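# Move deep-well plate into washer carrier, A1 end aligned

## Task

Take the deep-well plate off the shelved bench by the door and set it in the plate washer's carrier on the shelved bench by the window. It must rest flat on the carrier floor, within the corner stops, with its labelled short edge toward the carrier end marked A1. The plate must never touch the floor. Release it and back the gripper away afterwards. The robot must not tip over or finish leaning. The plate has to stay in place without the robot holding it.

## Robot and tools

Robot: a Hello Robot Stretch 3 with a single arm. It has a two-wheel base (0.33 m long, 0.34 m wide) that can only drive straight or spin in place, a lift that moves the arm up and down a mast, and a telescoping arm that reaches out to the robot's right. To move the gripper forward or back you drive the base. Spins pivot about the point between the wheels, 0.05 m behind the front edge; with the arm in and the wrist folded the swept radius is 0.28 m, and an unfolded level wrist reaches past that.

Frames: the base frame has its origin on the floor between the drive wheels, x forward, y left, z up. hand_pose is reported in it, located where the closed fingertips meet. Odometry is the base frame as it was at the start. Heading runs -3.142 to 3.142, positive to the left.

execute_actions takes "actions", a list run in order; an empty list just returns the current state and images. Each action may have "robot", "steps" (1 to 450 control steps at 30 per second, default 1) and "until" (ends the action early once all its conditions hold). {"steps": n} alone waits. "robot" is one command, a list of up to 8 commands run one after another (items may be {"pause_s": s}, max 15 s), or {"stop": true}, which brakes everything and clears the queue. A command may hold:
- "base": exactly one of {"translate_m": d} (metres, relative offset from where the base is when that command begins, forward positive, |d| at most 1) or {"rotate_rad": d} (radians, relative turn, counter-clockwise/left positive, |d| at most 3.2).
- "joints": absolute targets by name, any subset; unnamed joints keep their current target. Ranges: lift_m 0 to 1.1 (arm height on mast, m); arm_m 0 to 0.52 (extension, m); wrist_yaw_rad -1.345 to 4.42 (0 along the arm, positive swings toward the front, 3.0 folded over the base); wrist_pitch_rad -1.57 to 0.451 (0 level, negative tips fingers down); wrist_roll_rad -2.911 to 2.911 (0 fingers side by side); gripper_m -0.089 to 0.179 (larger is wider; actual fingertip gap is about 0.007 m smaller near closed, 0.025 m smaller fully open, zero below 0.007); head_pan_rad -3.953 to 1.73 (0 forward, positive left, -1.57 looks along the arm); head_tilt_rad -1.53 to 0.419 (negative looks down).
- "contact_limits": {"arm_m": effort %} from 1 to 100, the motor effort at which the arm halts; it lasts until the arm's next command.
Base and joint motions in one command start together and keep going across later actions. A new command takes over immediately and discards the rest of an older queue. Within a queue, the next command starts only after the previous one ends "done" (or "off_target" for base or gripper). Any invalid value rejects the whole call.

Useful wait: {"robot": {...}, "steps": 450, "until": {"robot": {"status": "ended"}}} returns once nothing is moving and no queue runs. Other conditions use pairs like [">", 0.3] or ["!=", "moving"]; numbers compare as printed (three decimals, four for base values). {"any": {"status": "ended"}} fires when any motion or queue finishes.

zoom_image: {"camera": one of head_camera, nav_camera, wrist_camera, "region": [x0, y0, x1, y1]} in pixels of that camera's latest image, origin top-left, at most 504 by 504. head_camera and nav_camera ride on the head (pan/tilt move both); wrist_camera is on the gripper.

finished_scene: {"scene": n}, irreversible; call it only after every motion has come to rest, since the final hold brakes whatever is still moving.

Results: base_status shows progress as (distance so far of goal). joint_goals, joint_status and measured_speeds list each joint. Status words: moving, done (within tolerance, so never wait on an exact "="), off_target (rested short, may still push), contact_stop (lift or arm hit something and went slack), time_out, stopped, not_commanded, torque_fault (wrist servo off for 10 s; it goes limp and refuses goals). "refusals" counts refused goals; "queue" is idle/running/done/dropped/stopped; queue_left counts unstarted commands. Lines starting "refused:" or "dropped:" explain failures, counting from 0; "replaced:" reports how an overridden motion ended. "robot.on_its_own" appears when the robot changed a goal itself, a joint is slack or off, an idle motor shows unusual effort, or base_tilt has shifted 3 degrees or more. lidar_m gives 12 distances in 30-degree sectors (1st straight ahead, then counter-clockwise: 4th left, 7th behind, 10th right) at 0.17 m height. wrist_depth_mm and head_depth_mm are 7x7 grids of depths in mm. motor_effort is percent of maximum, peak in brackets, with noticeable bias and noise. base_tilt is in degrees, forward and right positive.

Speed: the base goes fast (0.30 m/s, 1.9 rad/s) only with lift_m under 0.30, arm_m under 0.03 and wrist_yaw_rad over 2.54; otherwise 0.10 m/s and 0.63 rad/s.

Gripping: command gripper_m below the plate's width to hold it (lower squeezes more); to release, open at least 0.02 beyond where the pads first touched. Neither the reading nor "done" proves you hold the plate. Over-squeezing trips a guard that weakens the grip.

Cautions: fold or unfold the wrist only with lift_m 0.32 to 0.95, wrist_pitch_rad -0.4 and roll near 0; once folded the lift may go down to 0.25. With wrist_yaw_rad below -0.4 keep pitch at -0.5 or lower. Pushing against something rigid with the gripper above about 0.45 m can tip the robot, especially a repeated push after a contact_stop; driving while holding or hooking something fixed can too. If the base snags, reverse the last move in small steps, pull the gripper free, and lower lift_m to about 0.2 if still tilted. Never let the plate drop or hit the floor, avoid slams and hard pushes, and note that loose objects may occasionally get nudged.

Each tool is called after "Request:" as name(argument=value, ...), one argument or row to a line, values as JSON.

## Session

Request:
execute_actions(
  actions=[],
)

Scene clock: 0.00 s.
robot.base_odometry: x=+0.000 y=+0.000 heading=+0.000 (m, m, rad; robot's odometry frame)
robot.turned_by_wheels: +0.000 (rad since the last result)
robot.turned_by_imu: +0.000 (rad since the last result)
robot.base_tilt: forward=-1.2 right=+0.6 (deg)
robot.lidar_m: 2.06 2.02 2.05 0.96 0.95 1.00 2.14 1.32 1.82 1.83 1.79 1.95
robot.head_depth_mm: 1826 2709 2832 2872 2829 2405 1963 / 1812 2775 3142 3158 3189 2873 1980 / 1823 2765 2997 3007 3002 2928 1980 / 1716 2768 2832 2835 2870 2725 1998 / 1642 2641 2695 2691 2567 2667 2005 / 1629 2540 2541 2547 2398 2558 2007 / 1628 2430 2454 2450 1953 2421 2011
robot.base_status: not_commanded
robot.joint_positions: lift_m=+0.550 arm_m=+0.001 wrist_yaw_rad=+2.961 wrist_pitch_rad=-0.497 wrist_roll_rad=-0.006 gripper_m=+0.037 head_pan_rad=+0.005 head_tilt_rad=-0.014
robot.joint_goals: lift_m=+0.550 arm_m=+0.001 wrist_yaw_rad=+2.961 wrist_pitch_rad=-0.497 wrist_roll_rad=-0.006 gripper_m=+0.037 head_pan_rad=+0.005 head_tilt_rad=-0.014
robot.joint_status: lift_m=not_commanded arm_m=not_commanded wrist_yaw_rad=not_commanded wrist_pitch_rad=not_commanded wrist_roll_rad=not_commanded gripper_m=not_commanded head_pan_rad=not_commanded head_tilt_rad=not_commanded
robot.measured_speeds: translate_m=+0.000 rotate_rad=+0.000 lift_m=+0.000 arm_m=+0.000 wrist_yaw_rad=+0.000 wrist_pitch_rad=+0.000 wrist_roll_rad=+0.000 head_pan_rad=+0.000 head_tilt_rad=+0.000
robot: refusals=0 queue=idle queue_left=0
robot.motor_effort: left_wheel=+0 right_wheel=+1 lift_m=+20 arm_m=-1 wrist_yaw_rad=+0 wrist_pitch_rad=+4 wrist_roll_rad=+0 gripper_m=+0 head_pan_rad=-1 head_tilt_rad=+2 (%)
robot.hand_pose: x=+0.0172 y=+0.0648 z=+0.5459 quat_wxyz=(+0.235, +0.696, +0.112, +0.669) (m; robot's base frame)
robot.wrist_depth_mm: 744 - 956 - - - - / 791 - - - - - - / 857 - - - - - - / 975 - - - - - - / 902 915 - 932 972 945 951 / 782 793 - 804 823 829 819 / 696 695 706 707 694 718 722
pictures: head_camera (sideways: a quarter turn clockwise sets it upright), nav_camera (sideways: a quarter turn counterclockwise sets it upright), wrist_camera
camera_calibration (this result's frames):
head_camera: T_world_to_cam=[[-0.0372545, 0.00880182, -0.999267, 1.31981], [0.00445917, 0.999953, 0.00864162, -0.00382319], [0.999296, -0.00413396, -0.037292, -0.00594783], [0, 0, 0, 1]] pos_world=[0.0551297, -0.00781833, 1.31866]
nav_camera: T_world_to_cam=[[-0.00371235, 0.0240181, 0.999705, -1.25877], [0.00755068, -0.999682, 0.0240456, 0.0237526], [0.999965, 0.00763772, 0.00352982, -0.0501019], [0, 0, 0, 1]] pos_world=[0.0452478, 0.0543609, 1.258]
wrist_camera: T_world_to_cam=[[0.990902, -0.13175, 0.027484, -0.0231843], [-0.0639272, -0.640454, -0.765331, 0.488454], [0.118435, 0.756611, -0.64305, 0.466531], [0, 0, 0, 1]] pos_world=[-0.00105458, -0.0432045, 0.674469]
Images, in order (width x height): head_camera 896x504, nav_camera 672x504, wrist_camera 644x364.

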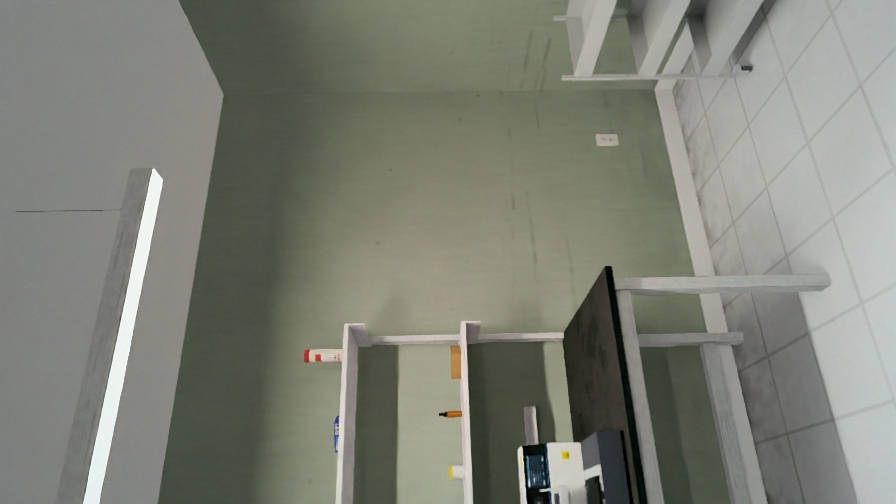

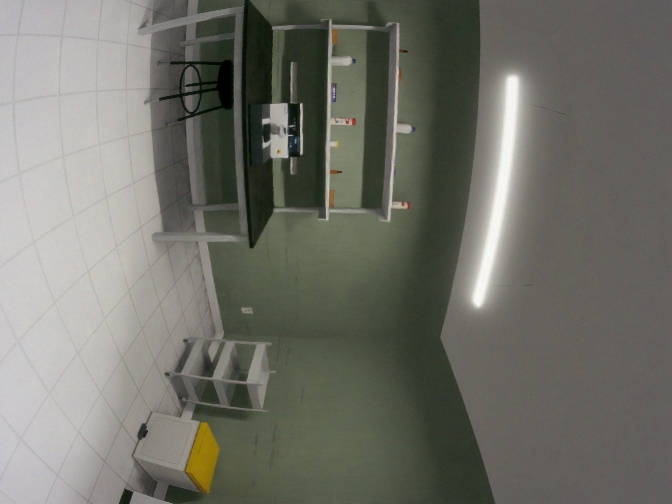

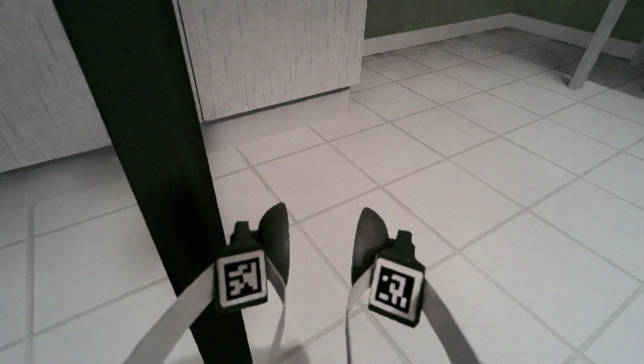

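Request:
execute_actions(
  actions=[
    {"robot":{"joints":{"head_pan_rad":0.45,"head_tilt_rad":-0.35,"lift_m":0.28}},"steps":450,"until":{"robot":{"head_pan_rad_status":"done"}}},
  ],
)

Request:
zoom_image(
  camera="head_camera",
  region=[290, 140, 450, 300],
)

Request:
execute_actions(
  actions=[
    {"robot":{"joints":{"head_pan_rad":-2.5,"head_tilt_rad":-0.4}},"steps":450,"until":{"robot":{"status":"ended"}}},
  ],
)

Scene clock: 3.10 s.
robot.base_odometry: x=+0.000 y=+0.000 heading=+0.000 (m, m, rad; robot's odometry frame)
robot.turned_by_wheels: +0.000 (rad since the last result)
robot.turned_by_imu: -0.001 (rad since the last result)
robot.base_tilt: forward=-1.2 right=+0.5 (deg)
robot.lidar_m: 2.05 2.02 2.04 0.96 0.95 1.00 2.15 1.32 1.82 1.83 1.79 1.95
robot.head_depth_mm: 2202 2365 2530 2709 2225 1717 1361 / 2211 2355 2499 2687 2345 1727 1365 / 2216 2368 2489 2698 2337 1730 1373 / 2202 2347 2142 2710 2341 1744 1375 / 2198 2347 2499 2161 2237 1746 1376 / 2182 2331 2471 2661 2364 1748 1382 / 2230 2359 2523 2700 2242 1763 1384
robot.base_status: not_commanded
robot.joint_positions: lift_m=+0.489 arm_m=+0.001 wrist_yaw_rad=+2.961 wrist_pitch_rad=-0.497 wrist_roll_rad=-0.006 gripper_m=+0.037 head_pan_rad=+0.443 head_tilt_rad=-0.345
robot.joint_goals: lift_m=+0.280 arm_m=+0.001 wrist_yaw_rad=+2.961 wrist_pitch_rad=-0.497 wrist_roll_rad=-0.006 gripper_m=+0.037 head_pan_rad=+0.450 head_tilt_rad=-0.350
robot.joint_status: lift_m=moving arm_m=not_commanded wrist_yaw_rad=not_commanded wrist_pitch_rad=not_commanded wrist_roll_rad=not_commanded gripper_m=not_commanded head_pan_rad=done head_tilt_rad=done
robot.measured_speeds: translate_m=+0.000 rotate_rad=+0.000 lift_m=-0.110 arm_m=+0.000 wrist_yaw_rad=+0.000 wrist_pitch_rad=+0.000 wrist_roll_rad=+0.000 head_pan_rad=+0.000 head_tilt_rad=+0.000
robot: refusals=0 queue=running queue_left=0
robot.motor_effort: left_wheel=+1(0) right_wheel=+1(1) lift_m=+13(20) arm_m=-1(1) wrist_yaw_rad=+0(1) wrist_pitch_rad=+5(5) wrist_roll_rad=+0(0) gripper_m=+0(0) head_pan_rad=+2(23) head_tilt_rad=-3(27) (%)
robot.hand_pose: x=+0.0172 y=+0.0648 z=+0.4847 quat_wxyz=(+0.235, +0.696, +0.112, +0.669) (m; robot's base frame)
robot.wrist_depth_mm: 740 - 943 - - - - / 793 - - - - - - / 856 - - - - - - / 935 990 988 - - - - / 827 827 - 850 885 873 889 / 708 716 - 722 758 741 746 / 630 628 640 642 626 649 655
pictures: head_camera (sideways: a quarter turn clockwise sets it upright), nav_camera (sideways: a quarter turn counterclockwise sets it upright), wrist_camera
camera_calibration (this result's frames):
head_camera: T_world_to_cam=[[-0.329618, -0.146355, -0.932702, 1.23451], [-0.417848, 0.908502, 0.00511055, 0.00335294], [0.846614, 0.391412, -0.360613, 0.415825], [0, 0, 0, 1]] pos_world=[0.0562759, 0.0148719, 1.30137]
nav_camera: T_world_to_cam=[[0.280738, 0.159723, 0.946401, -1.19068], [0.437636, -0.898886, 0.0218848, 0.0239522], [0.854202, 0.408035, -0.322252, 0.374849], [0, 0, 0, 1]] pos_world=[0.00358991, 0.0587578, 1.24713]
wrist_camera: T_world_to_cam=[[0.990902, -0.131749, 0.0274837, -0.0215036], [-0.0639283, -0.640463, -0.765324, 0.441655], [0.118433, 0.756604, -0.643059, 0.427219], [0, 0, 0, 1]] pos_world=[-0.00105467, -0.0432047, 0.613327]
Images, in order (width x height): head_camera 896x504, nav_camera 672x504, wrist_camera 644x364.

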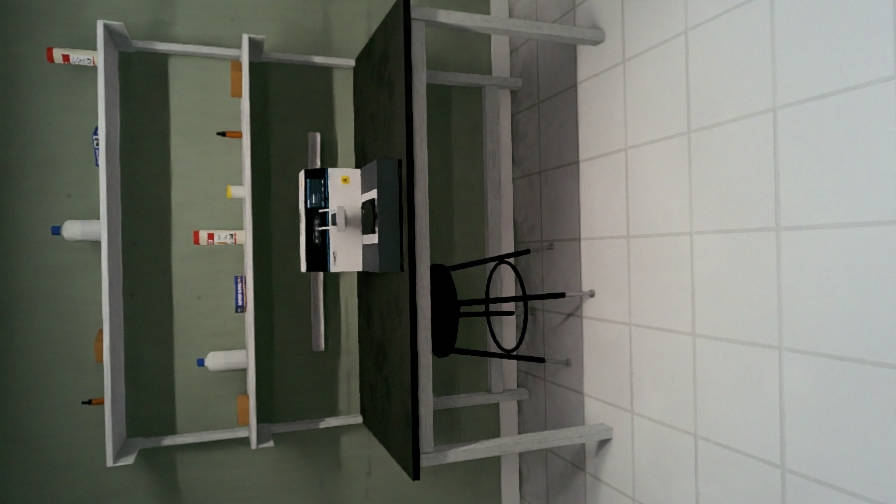

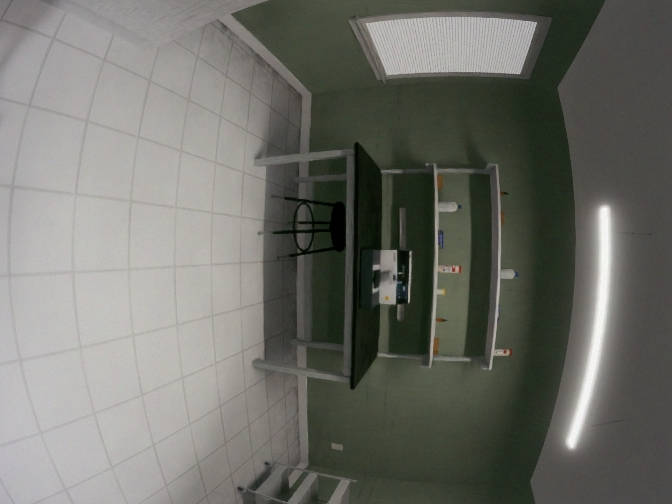

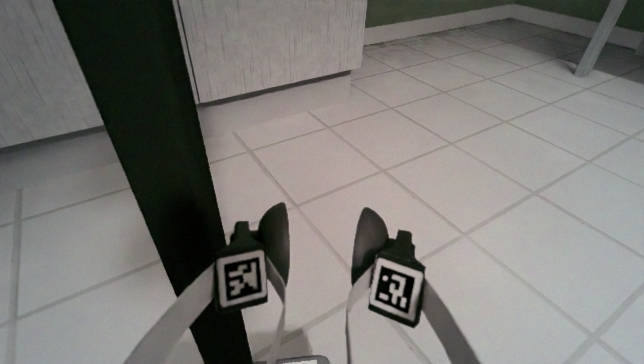

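Region (290, 140, 450, 300) of head_camera's 896x504 image, scaled by 3.150, with more detail than that image has.

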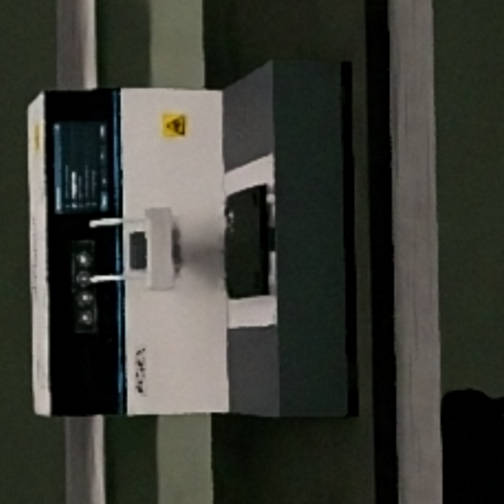

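Scene clock: 5.47 s.
robot.base_odometry: x=+0.000 y=+0.000 heading=+0.000 (m, m, rad; robot's odometry frame)
robot.turned_by_wheels: +0.000 (rad since the last result)
robot.turned_by_imu: +0.000 (rad since the last result)
robot.base_tilt: forward=-1.2 right=+0.5 (deg)
robot.lidar_m: 2.06 2.02 2.04 0.96 0.95 1.00 2.14 1.32 1.83 1.83 1.79 1.95
robot.head_depth_mm: 1659 1736 1899 1984 2062 1627 1313 / 1690 1804 1925 1547 2113 1578 1320 / 1717 1844 1957 1563 2189 1648 1318 / 1761 1884 1994 1566 2166 1652 1323 / 1794 1900 2051 1590 2199 1653 1329 / 1822 1932 2113 1735 2201 1664 1335 / 1824 1974 2129 1755 2193 1659 1337
robot.base_status: not_commanded
robot.joint_positions: lift_m=+0.280 arm_m=+0.001 wrist_yaw_rad=+2.961 wrist_pitch_rad=-0.497 wrist_roll_rad=-0.006 gripper_m=+0.037 head_pan_rad=-2.493 head_tilt_rad=-0.395
robot.joint_goals: lift_m=+0.280 arm_m=+0.001 wrist_yaw_rad=+2.961 wrist_pitch_rad=-0.497 wrist_roll_rad=-0.006 gripper_m=+0.037 head_pan_rad=-2.500 head_tilt_rad=-0.400
robot.joint_status: lift_m=done arm_m=not_commanded wrist_yaw_rad=not_commanded wrist_pitch_rad=not_commanded wrist_roll_rad=not_commanded gripper_m=not_commanded head_pan_rad=done head_tilt_rad=done
robot.measured_speeds: translate_m=+0.000 rotate_rad=+0.000 lift_m=+0.000 arm_m=+0.000 wrist_yaw_rad=+0.000 wrist_pitch_rad=+0.000 wrist_roll_rad=+0.000 head_pan_rad=+0.000 head_tilt_rad=+0.000
robot: refusals=0 queue=done queue_left=0
robot.motor_effort: left_wheel=+0(1) right_wheel=+1(1) lift_m=+15(14) arm_m=-1(1) wrist_yaw_rad=+0(0) wrist_pitch_rad=+5(5) wrist_roll_rad=+0(0) gripper_m=+0(0) head_pan_rad=-2(30) head_tilt_rad=-3(14) (%)
robot.hand_pose: x=+0.0172 y=+0.0647 z=+0.2756 quat_wxyz=(+0.235, +0.696, +0.112, +0.669) (m; robot's base frame)
robot.wrist_depth_mm: 745 - 989 - - - - / 843 - - - - - - / 785 - 803 816 837 834 853 / 640 644 652 662 674 681 680 / 537 540 - 557 581 567 564 / 480 - - - 493 490 492 / - - - - 413 428 431
pictures: head_camera (sideways: a quarter turn clockwise sets it upright), nav_camera (sideways: a quarter turn counterclockwise sets it upright), wrist_camera
camera_calibration (this result's frames):
head_camera: T_world_to_cam=[[0.329227, 0.238386, -0.913664, 1.20565], [0.594677, -0.803952, 0.00452371, -0.00205917], [-0.733463, -0.544824, -0.406446, 0.485108], [0, 0, 0, 1]] pos_world=[-0.0398996, -0.024767, 1.29874]
nav_camera: T_world_to_cam=[[-0.279226, -0.241911, 0.929253, -1.16488], [-0.613124, 0.789698, 0.0213469, 0.0310636], [-0.738994, -0.563787, -0.368826, 0.44518], [0, 0, 0, 1]] pos_world=[0.0227659, -0.055342, 1.246]
wrist_camera: T_world_to_cam=[[0.990904, -0.13174, 0.0274651, -0.0157504], [-0.0639812, -0.640749, -0.76508, 0.281561], [0.11839, 0.756363, -0.64335, 0.292908], [0, 0, 0, 1]] pos_world=[-0.0010556, -0.0432102, 0.404292]
Images, in order (width x height): head_camera 896x504, nav_camera 672x504, wrist_camera 644x364.

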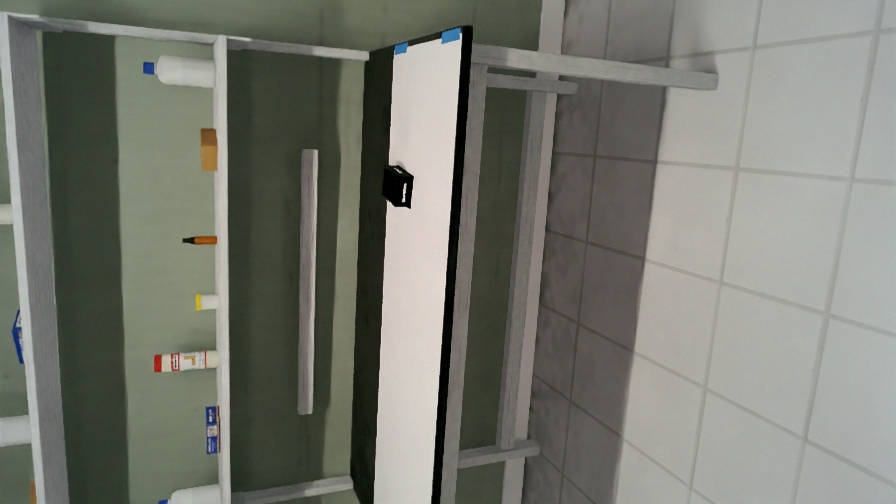

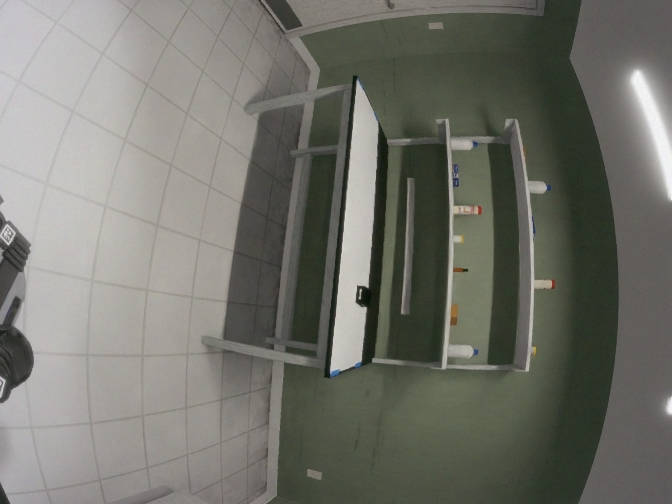

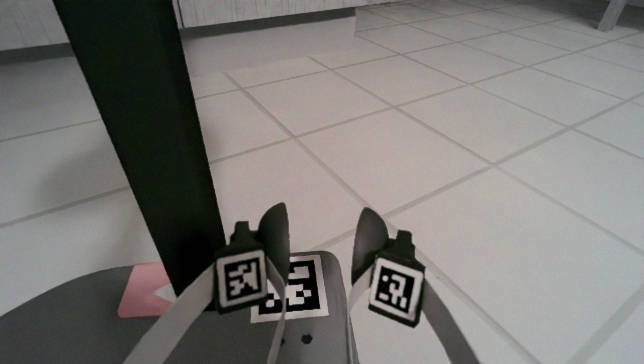

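Request:
zoom_image(
  camera="head_camera",
  region=[365, 150, 435, 220],
)

Region (365, 150, 435, 220) of head_camera's 896x504 image, scaled by 7.200, with more detail than that image has.

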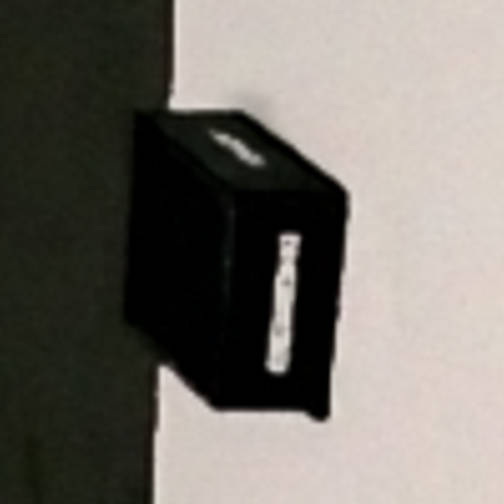

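Request:
execute_actions(
  actions=[
    {"robot":[{"base":{"rotate_rad":-2.571},"joints":{"head_pan_rad":0,"head_tilt_rad":-0.8}},{"base":{"translate_m":0.6}},{"base":{"translate_m":0.427},"joints":{"lift_m":0.93}}],"steps":450,"until":{"robot":{"status":"ended"}}},
  ],
)

Scene clock: 38.70 s.
robot.base_odometry: x=-0.864 y=-0.555 heading=-2.571 (m, m, rad; robot's odometry frame)
robot.turned_by_wheels: -2.571 (rad since the last result)
robot.turned_by_imu: -2.580 (rad since the last result)
robot.base_tilt: forward=-1.1 right=+0.6 (deg)
robot.lidar_m: 0.95 1.04 1.14 1.78 1.80 2.76 3.06 1.36 1.09 1.08 0.41 0.95
robot.head_depth_mm: 858 981 895 715 597 533 1047 / 865 994 897 717 599 535 1096 / 878 1007 903 683 599 548 1097 / 888 1026 907 704 602 550 1101 / 901 1037 907 727 604 1191 1104 / 912 1053 912 727 605 1212 1109 / 921 1071 916 730 605 1213 1100
robot.base_status: done (translate_m +0.4270 of +0.4270)
robot.joint_positions: lift_m=+0.930 arm_m=+0.001 wrist_yaw_rad=+2.961 wrist_pitch_rad=-0.498 wrist_roll_rad=-0.006 gripper_m=+0.037 head_pan_rad=-0.007 head_tilt_rad=-0.791
robot.joint_goals: lift_m=+0.930 arm_m=+0.001 wrist_yaw_rad=+2.961 wrist_pitch_rad=-0.498 wrist_roll_rad=-0.006 gripper_m=+0.037 head_pan_rad=+0.000 head_tilt_rad=-0.800
robot.joint_status: lift_m=done arm_m=not_commanded wrist_yaw_rad=not_commanded wrist_pitch_rad=not_commanded wrist_roll_rad=not_commanded gripper_m=not_commanded head_pan_rad=done head_tilt_rad=done
robot.measured_speeds: translate_m=+0.000 rotate_rad=+0.000 lift_m=+0.000 arm_m=+0.000 wrist_yaw_rad=+0.000 wrist_pitch_rad=+0.000 wrist_roll_rad=+0.000 head_pan_rad=+0.000 head_tilt_rad=+0.000
robot: refusals=0 queue=done queue_left=0
robot.motor_effort: left_wheel=+2(11) right_wheel=-1(8) lift_m=+25(26) arm_m=-1(2) wrist_yaw_rad=+0(0) wrist_pitch_rad=+5(5) wrist_roll_rad=+0(0) gripper_m=+0(0) head_pan_rad=+2(30) head_tilt_rad=-5(36) (%)
robot.hand_pose: x=+0.0172 y=+0.0646 z=+0.9249 quat_wxyz=(+0.235, +0.696, +0.113, +0.669) (m; robot's base frame)
robot.wrist_depth_mm: - - - - - - - / - - - - - 783 809 / - - - - - 600 613 / - - - - - 526 495 / - - - - - - 410 / - - - - - - 356 / - - - - - - 326
pictures: head_camera (sideways: a quarter turn clockwise sets it upright), nav_camera (sideways: a quarter turn counterclockwise sets it upright), wrist_camera
camera_calibration (this result's frames):
head_camera: T_world_to_cam=[[-0.727444, 0.0140395, -0.686024, 0.915316], [0.0197062, 0.999806, -0.000435008, 0.00790493], [0.685884, -0.0138354, -0.727579, 0.894234], [0, 0, 0, 1]] pos_world=[0.0523441, -0.00838188, 1.27856]
nav_camera: T_world_to_cam=[[0.698902, 0.0191815, 0.714961, -0.891433], [0.0117849, -0.999813, 0.0153036, 0.0351289], [0.715121, -0.00226996, -0.698997, 0.865878], [0, 0, 0, 1]] pos_world=[0.00340296, 0.0541869, 1.24205]
wrist_camera: T_world_to_cam=[[0.990905, -0.131732, 0.0274514, -0.0335732], [-0.0640203, -0.640965, -0.764895, 0.778101], [0.118356, 0.756181, -0.643569, 0.710891], [0, 0, 0, 1]] pos_world=[-0.0010564, -0.0432494, 1.0536]
Images, in order (width x height): head_camera 896x504, nav_camera 672x504, wrist_camera 644x364.

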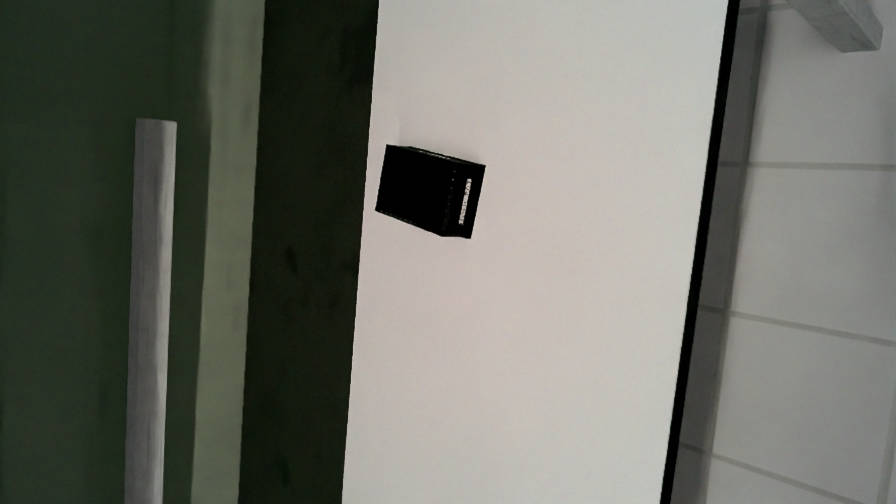

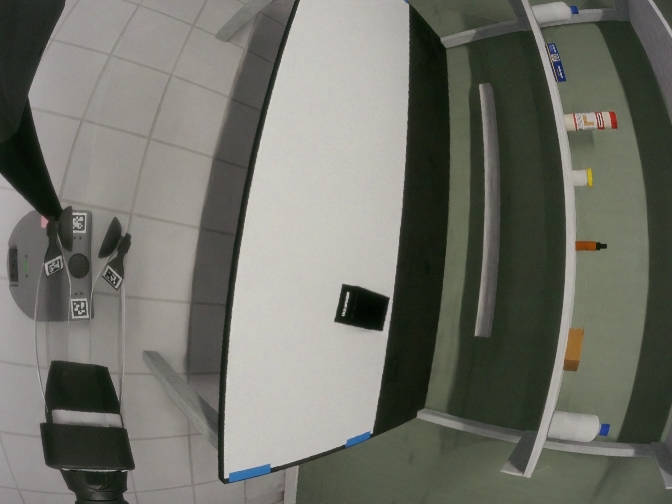

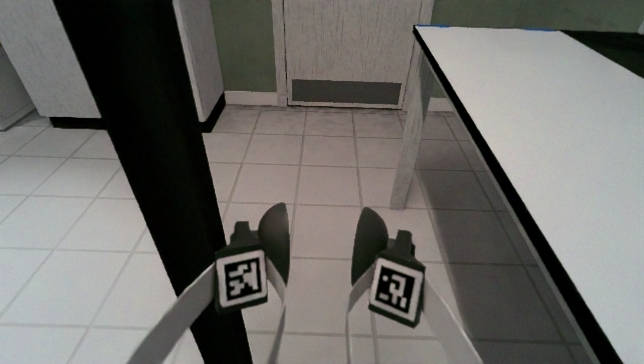

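Request:
execute_actions(
  actions=[
    {"robot":[{"base":{"translate_m":0.03}},{"base":{"rotate_rad":1.421},"joints":{"head_pan_rad":-1.57,"lift_m":0.97,"arm_m":0.2}},{"joints":{"arm_m":0.49,"wrist_pitch_rad":-1.1,"wrist_yaw_rad":3.01,"gripper_m":0.15}}],"steps":450,"until":{"robot":{"status":"ended"}}},
  ],
)

Scene clock: 52.70 s.
robot.base_odometry: x=-0.890 y=-0.571 heading=-1.150 (m, m, rad; robot's odometry frame)
robot.turned_by_wheels: +1.421 (rad since the last result)
robot.turned_by_imu: +1.431 (rad since the last result)
robot.base_tilt: forward=-1.2 right=+0.6 (deg)
robot.lidar_m: 1.13 1.79 2.47 3.31 1.56 1.13 1.09 0.40 0.42 0.92 0.95 1.13
robot.head_depth_mm: 833 - 862 716 597 533 1034 / - 1014 899 719 598 535 1098 / 894 992 903 720 600 536 1099 / 830 931 903 671 602 537 1101 / 850 989 912 726 603 538 1099 / 860 990 912 727 605 539 1106 / 857 986 917 728 607 541 1107
robot.base_status: done (rotate_rad +1.4209 of +1.4210)
robot.joint_positions: lift_m=+0.970 arm_m=+0.490 wrist_yaw_rad=+3.007 wrist_pitch_rad=-1.105 wrist_roll_rad=-0.006 gripper_m=+0.150 head_pan_rad=-1.563 head_tilt_rad=-0.791
robot.joint_goals: lift_m=+0.970 arm_m=+0.490 wrist_yaw_rad=+3.010 wrist_pitch_rad=-1.100 wrist_roll_rad=-0.006 gripper_m=+0.150 head_pan_rad=-1.570 head_tilt_rad=-0.800
robot.joint_status: lift_m=done arm_m=done wrist_yaw_rad=done wrist_pitch_rad=done wrist_roll_rad=not_commanded gripper_m=done head_pan_rad=done head_tilt_rad=done
robot.measured_speeds: translate_m=+0.000 rotate_rad=+0.000 lift_m=+0.000 arm_m=+0.000 wrist_yaw_rad=+0.000 wrist_pitch_rad=+0.000 wrist_roll_rad=+0.000 head_pan_rad=+0.000 head_tilt_rad=+0.000
robot: refusals=0 queue=done queue_left=0
robot.motor_effort: left_wheel=-1(6) right_wheel=+3(9) lift_m=+25(28) arm_m=+3(3) wrist_yaw_rad=+2(4) wrist_pitch_rad=+1(4) wrist_roll_rad=+0(0) gripper_m=+0(82) head_pan_rad=-3(30) head_tilt_rad=-5(5) (%)
robot.hand_pose: x=-0.0086 y=-0.5419 z=+0.8687 quat_wxyz=(+0.410, +0.623, +0.331, +0.578) (m; robot's base frame)
robot.wrist_depth_mm: 339 336 335 335 334 332 330 / 322 320 318 318 317 315 318 / 304 305 303 304 303 301 299 / 292 291 291 264 289 288 287 / 278 280 277 242 272 277 274 / 270 264 266 259 261 - 262 / 254 256 255 229 251 253 252
pictures: head_camera (sideways: a quarter turn clockwise sets it upright), nav_camera (sideways: a quarter turn counterclockwise sets it upright), wrist_camera
camera_calibration (this result's frames):
head_camera: T_world_to_cam=[[0.00344895, 0.727571, -0.686024, 0.910858], [0.999987, -0.00515046, -0.000435007, 0.0019252], [-0.00384984, -0.686013, -0.727579, 0.898441], [0, 0, 0, 1]] pos_world=[-0.00160782, -0.0463612, 1.27856]
nav_camera: T_world_to_cam=[[0.029353, -0.698548, 0.714961, -0.887349], [-0.999536, -0.0263374, 0.0153036, 0.041298], [0.00813992, -0.715078, -0.698997, 0.87019], [0, 0, 0, 1]] pos_world=[0.0602419, 0.00348554, 1.24205]
wrist_camera: T_world_to_cam=[[0.996863, -0.0789833, -0.00502873, -0.0294991], [-0.0775383, -0.961943, -0.262017, -0.2662], [0.0158576, 0.261585, -0.96505, 1.14675], [0, 0, 0, 1]] pos_world=[-0.00941888, -0.558372, 1.03677]
Images, in order (width x height): head_camera 896x504, nav_camera 672x504, wrist_camera 644x364.

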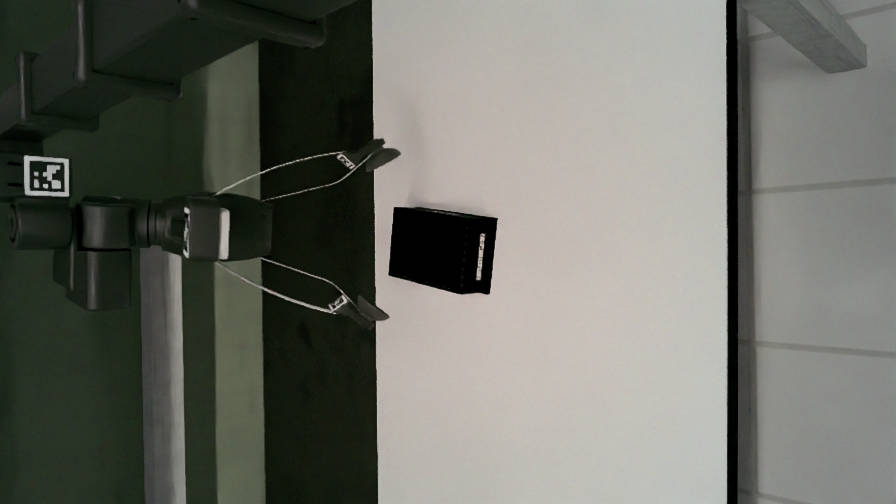

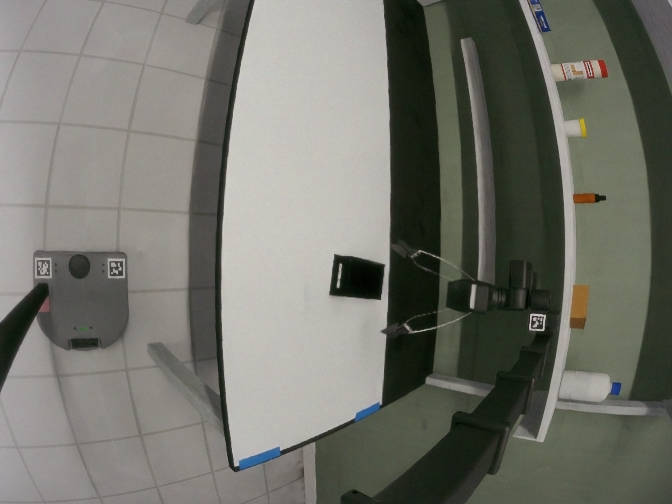

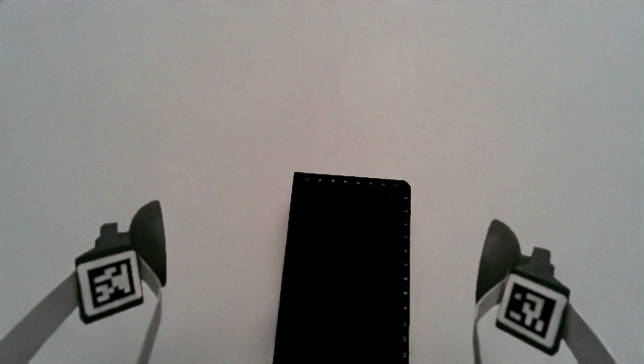

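Request:
execute_actions(
  actions=[
    {"robot":[{"base":{"translate_m":0.014},"joints":{"arm_m":0.502,"wrist_yaw_rad":2.985,"lift_m":0.93}},{"joints":{"lift_m":0.884}},{"joints":{"gripper_m":0.118}}],"steps":450,"until":{"robot":{"status":"ended"}}},
  ],
)

Request:
zoom_image(
  camera="head_camera",
  region=[350, 150, 530, 330],
)

Scene clock: 59.67 s.
robot.base_odometry: x=-0.884 y=-0.584 heading=-1.150 (m, m, rad; robot's odometry frame)
robot.turned_by_wheels: +0.000 (rad since the last result)
robot.turned_by_imu: -0.001 (rad since the last result)
robot.base_tilt: forward=-1.2 right=+0.6 (deg)
robot.lidar_m: 1.12 1.77 2.47 3.03 1.58 1.15 1.10 0.41 0.44 0.91 0.95 1.12
robot.head_depth_mm: 864 965 - - 584 532 1038 / 861 - 867 719 598 534 1093 / 845 1016 899 701 598 536 1094 / 859 1036 872 676 601 538 1104 / 860 993 906 724 603 539 1102 / 857 985 912 728 606 540 1107 / 860 985 916 728 608 541 1110
robot.base_status: done (translate_m +0.0140 of +0.0140)
robot.joint_positions: lift_m=+0.884 arm_m=+0.502 wrist_yaw_rad=+2.988 wrist_pitch_rad=-1.105 wrist_roll_rad=-0.006 gripper_m=+0.118 head_pan_rad=-1.563 head_tilt_rad=-0.791
robot.joint_goals: lift_m=+0.884 arm_m=+0.502 wrist_yaw_rad=+2.985 wrist_pitch_rad=-1.100 wrist_roll_rad=-0.006 gripper_m=+0.118 head_pan_rad=-1.570 head_tilt_rad=-0.800
robot.joint_status: lift_m=done arm_m=done wrist_yaw_rad=done wrist_pitch_rad=done wrist_roll_rad=not_commanded gripper_m=done head_pan_rad=done head_tilt_rad=done
robot.measured_speeds: translate_m=+0.000 rotate_rad=+0.000 lift_m=+0.000 arm_m=+0.000 wrist_yaw_rad=+0.000 wrist_pitch_rad=+0.000 wrist_roll_rad=+0.000 head_pan_rad=+0.000 head_tilt_rad=+0.000
robot: refusals=0 queue=done queue_left=0
robot.motor_effort: left_wheel=-1(2) right_wheel=+4(10) lift_m=+14(27) arm_m=+3(3) wrist_yaw_rad=-2(3) wrist_pitch_rad=+1(2) wrist_roll_rad=+0(0) gripper_m=+0(81) head_pan_rad=-3(3) head_tilt_rad=-5(5) (%)
robot.hand_pose: x=-0.0068 y=-0.5542 z=+0.7833 quat_wxyz=(+0.416, +0.626, +0.325, +0.574) (m; robot's base frame)
robot.wrist_depth_mm: 233 231 230 230 229 228 228 / 220 219 220 219 218 217 215 / 210 209 204 167 204 208 206 / 200 200 183 158 179 198 197 / 191 193 166 162 151 190 189 / 184 - 157 173 158 183 181 / 178 176 143 155 156 173 173
pictures: head_camera (sideways: a quarter turn clockwise sets it upright), nav_camera (sideways: a quarter turn counterclockwise sets it upright), wrist_camera
camera_calibration (this result's frames):
head_camera: T_world_to_cam=[[0.00344894, 0.727571, -0.686024, 0.910858], [0.999987, -0.00515046, -0.000435011, 0.00192521], [-0.00384984, -0.686013, -0.727579, 0.898441], [0, 0, 0, 1]] pos_world=[-0.00160782, -0.0463612, 1.27856]
nav_camera: T_world_to_cam=[[0.029353, -0.698548, 0.714961, -0.887349], [-0.999536, -0.0263374, 0.0153036, 0.041298], [0.00813992, -0.715078, -0.698997, 0.87019], [0, 0, 0, 1]] pos_world=[0.0602419, 0.00348556, 1.24205]
wrist_camera: T_world_to_cam=[[0.995117, -0.0985777, -0.00503389, -0.043579], [-0.0964493, -0.960256, -0.261926, -0.299516], [0.0209862, 0.261133, -0.965075, 1.06737], [0, 0, 0, 1]] pos_world=[-0.00792197, -0.570633, 0.951418]
Images, in order (width x height): head_camera 896x504, nav_camera 672x504, wrist_camera 644x364.

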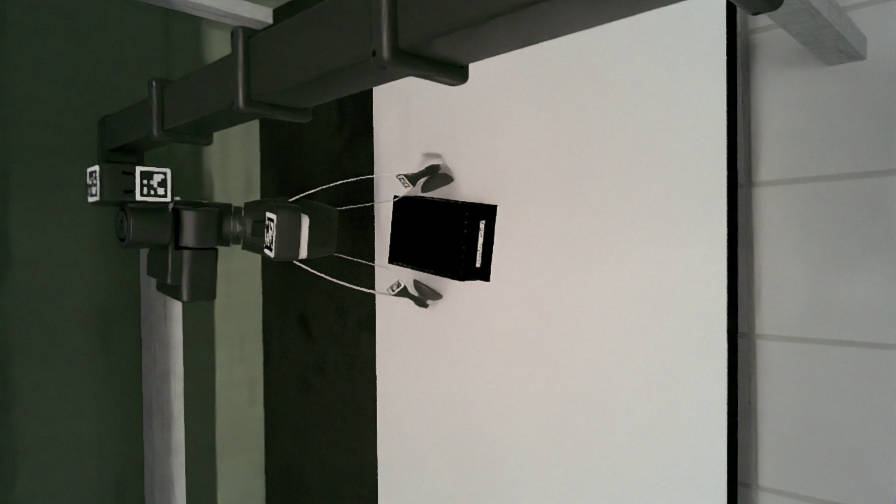

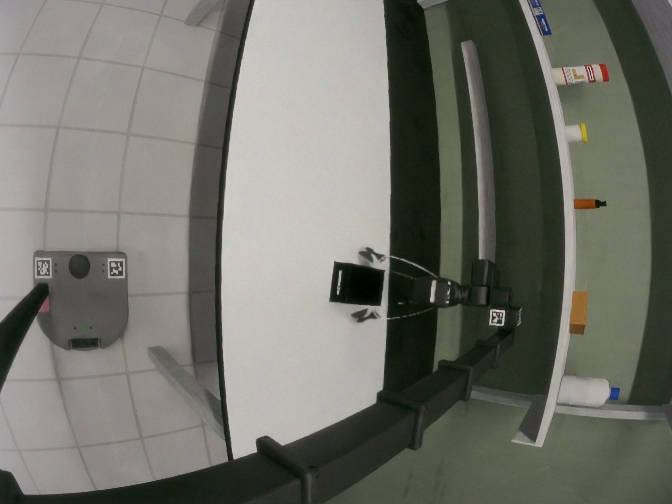

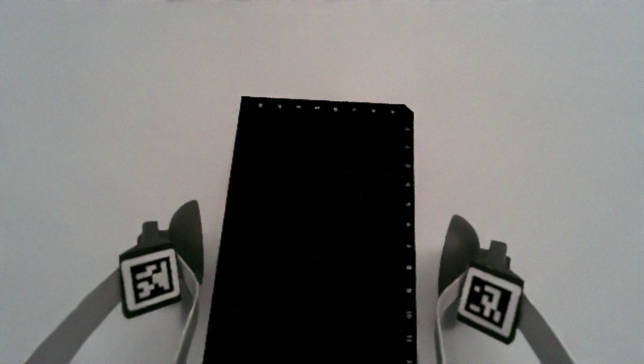

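Region (350, 150, 530, 330) of head_camera's 896x504 image, scaled by 2.800, with more detail than that image has.

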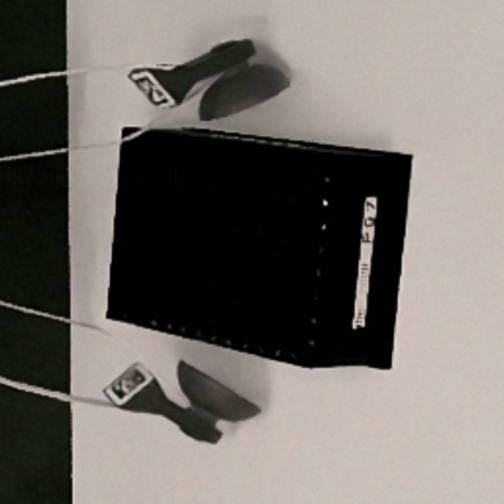

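Request:
execute_actions(
  actions=[
    {"robot":[{"base":{"translate_m":-0.002},"joints":{"arm_m":0.495,"lift_m":0.878}},{"joints":{"gripper_m":0.048}}],"steps":450,"until":{"robot":{"status":"ended"}}},
  ],
)

Request:
zoom_image(
  camera="head_camera",
  region=[350, 150, 530, 330],
)

Scene clock: 64.97 s.
robot.base_odometry: x=-0.885 y=-0.582 heading=-1.150 (m, m, rad; robot's odometry frame)
robot.turned_by_wheels: +0.000 (rad since the last result)
robot.turned_by_imu: -0.001 (rad since the last result)
robot.base_tilt: forward=-1.2 right=+0.6 (deg)
robot.lidar_m: 1.12 1.78 2.47 3.04 1.58 1.14 1.10 0.40 0.44 0.91 0.95 1.12
robot.head_depth_mm: 864 964 - - 582 533 1037 / 863 - 870 717 598 535 1098 / 850 1015 899 699 601 536 1099 / 860 983 860 669 602 537 1099 / 860 992 911 723 603 539 1103 / 857 987 914 728 605 539 1104 / 859 990 916 728 606 541 1105
robot.base_status: done (translate_m -0.0020 of -0.0020)
robot.joint_positions: lift_m=+0.878 arm_m=+0.495 wrist_yaw_rad=+2.988 wrist_pitch_rad=-1.106 wrist_roll_rad=-0.006 gripper_m=+0.049 head_pan_rad=-1.563 head_tilt_rad=-0.791
robot.joint_goals: lift_m=+0.878 arm_m=+0.495 wrist_yaw_rad=+2.985 wrist_pitch_rad=-1.100 wrist_roll_rad=-0.006 gripper_m=+0.048 head_pan_rad=-1.570 head_tilt_rad=-0.800
robot.joint_status: lift_m=done arm_m=done wrist_yaw_rad=done wrist_pitch_rad=done wrist_roll_rad=not_commanded gripper_m=done head_pan_rad=done head_tilt_rad=done
robot.measured_speeds: translate_m=+0.000 rotate_rad=+0.000 lift_m=+0.000 arm_m=+0.000 wrist_yaw_rad=+0.000 wrist_pitch_rad=+0.000 wrist_roll_rad=+0.000 head_pan_rad=+0.000 head_tilt_rad=+0.000
robot: refusals=0 queue=done queue_left=0
robot.motor_effort: left_wheel=-1(5) right_wheel=+3(6) lift_m=+15(14) arm_m=-4(5) wrist_yaw_rad=-2(3) wrist_pitch_rad=+2(2) wrist_roll_rad=+0(0) gripper_m=-21(92) head_pan_rad=-2(2) head_tilt_rad=-5(5) (%)
robot.hand_pose: x=-0.0068 y=-0.5481 z=+0.7772 quat_wxyz=(+0.416, +0.626, +0.326, +0.573) (m; robot's base frame)
robot.wrist_depth_mm: 225 223 223 222 221 220 220 / 214 212 212 211 210 210 209 / 203 202 198 154 164 200 200 / 194 193 165 156 169 192 190 / 185 185 143 160 151 183 182 / 177 178 146 168 136 176 175 / 172 170 138 143 144 168 168
pictures: head_camera (sideways: a quarter turn clockwise sets it upright), nav_camera (sideways: a quarter turn counterclockwise sets it upright), wrist_camera
camera_calibration (this result's frames):
head_camera: T_world_to_cam=[[0.00344886, 0.727571, -0.686024, 0.910858], [0.999987, -0.00515034, -0.00043501, 0.00192521], [-0.00384976, -0.686013, -0.727579, 0.898441], [0, 0, 0, 1]] pos_world=[-0.00160782, -0.0463612, 1.27856]
nav_camera: T_world_to_cam=[[0.0293531, -0.698548, 0.714961, -0.887349], [-0.999536, -0.0263375, 0.0153036, 0.041298], [0.00814001, -0.715078, -0.698997, 0.87019], [0, 0, 0, 1]] pos_world=[0.0602419, 0.00348556, 1.24205]
wrist_camera: T_world_to_cam=[[0.995095, -0.0987877, -0.00511809, -0.0430292], [-0.0967059, -0.960631, -0.260452, -0.296703], [0.0208128, 0.259669, -0.965473, 1.05937], [0, 0, 0, 1]] pos_world=[-0.00792334, -0.56436, 0.9453]
Images, in order (width x height): head_camera 896x504, nav_camera 672x504, wrist_camera 644x364.

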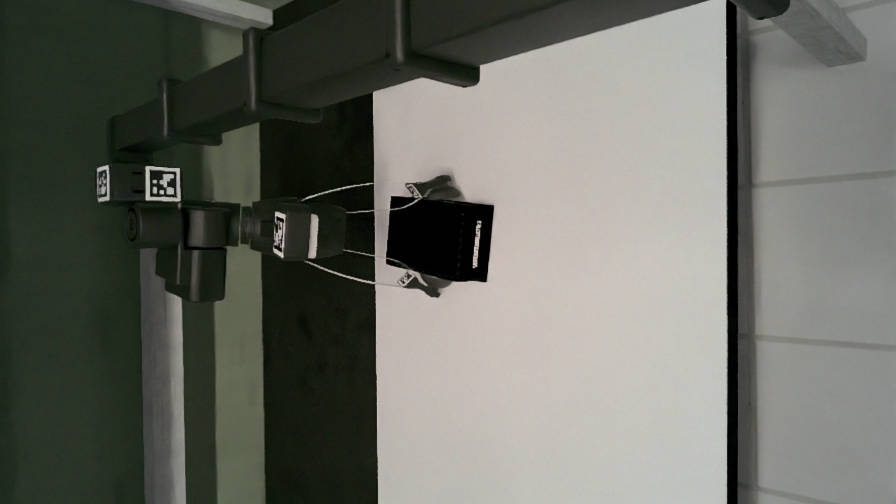

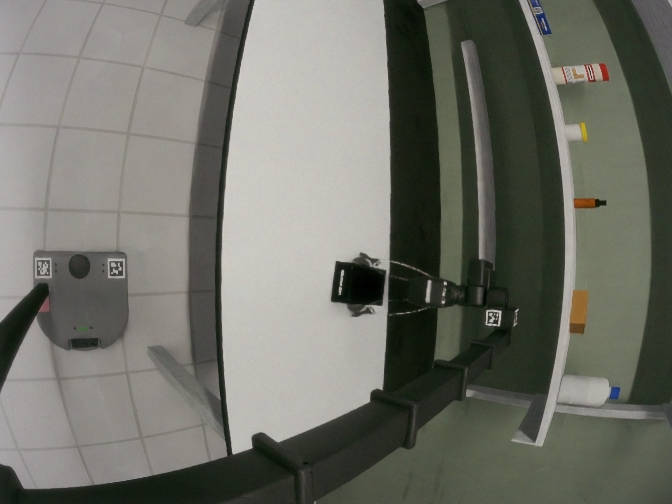

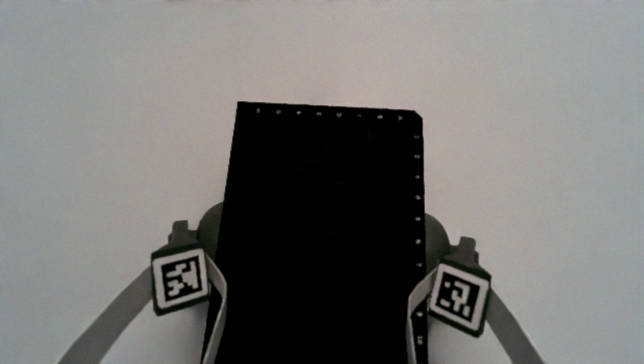

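Region (350, 150, 530, 330) of head_camera's 896x504 image, scaled by 2.800, with more detail than that image has.

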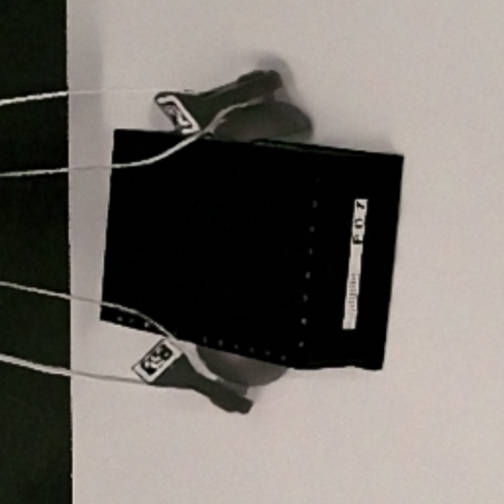

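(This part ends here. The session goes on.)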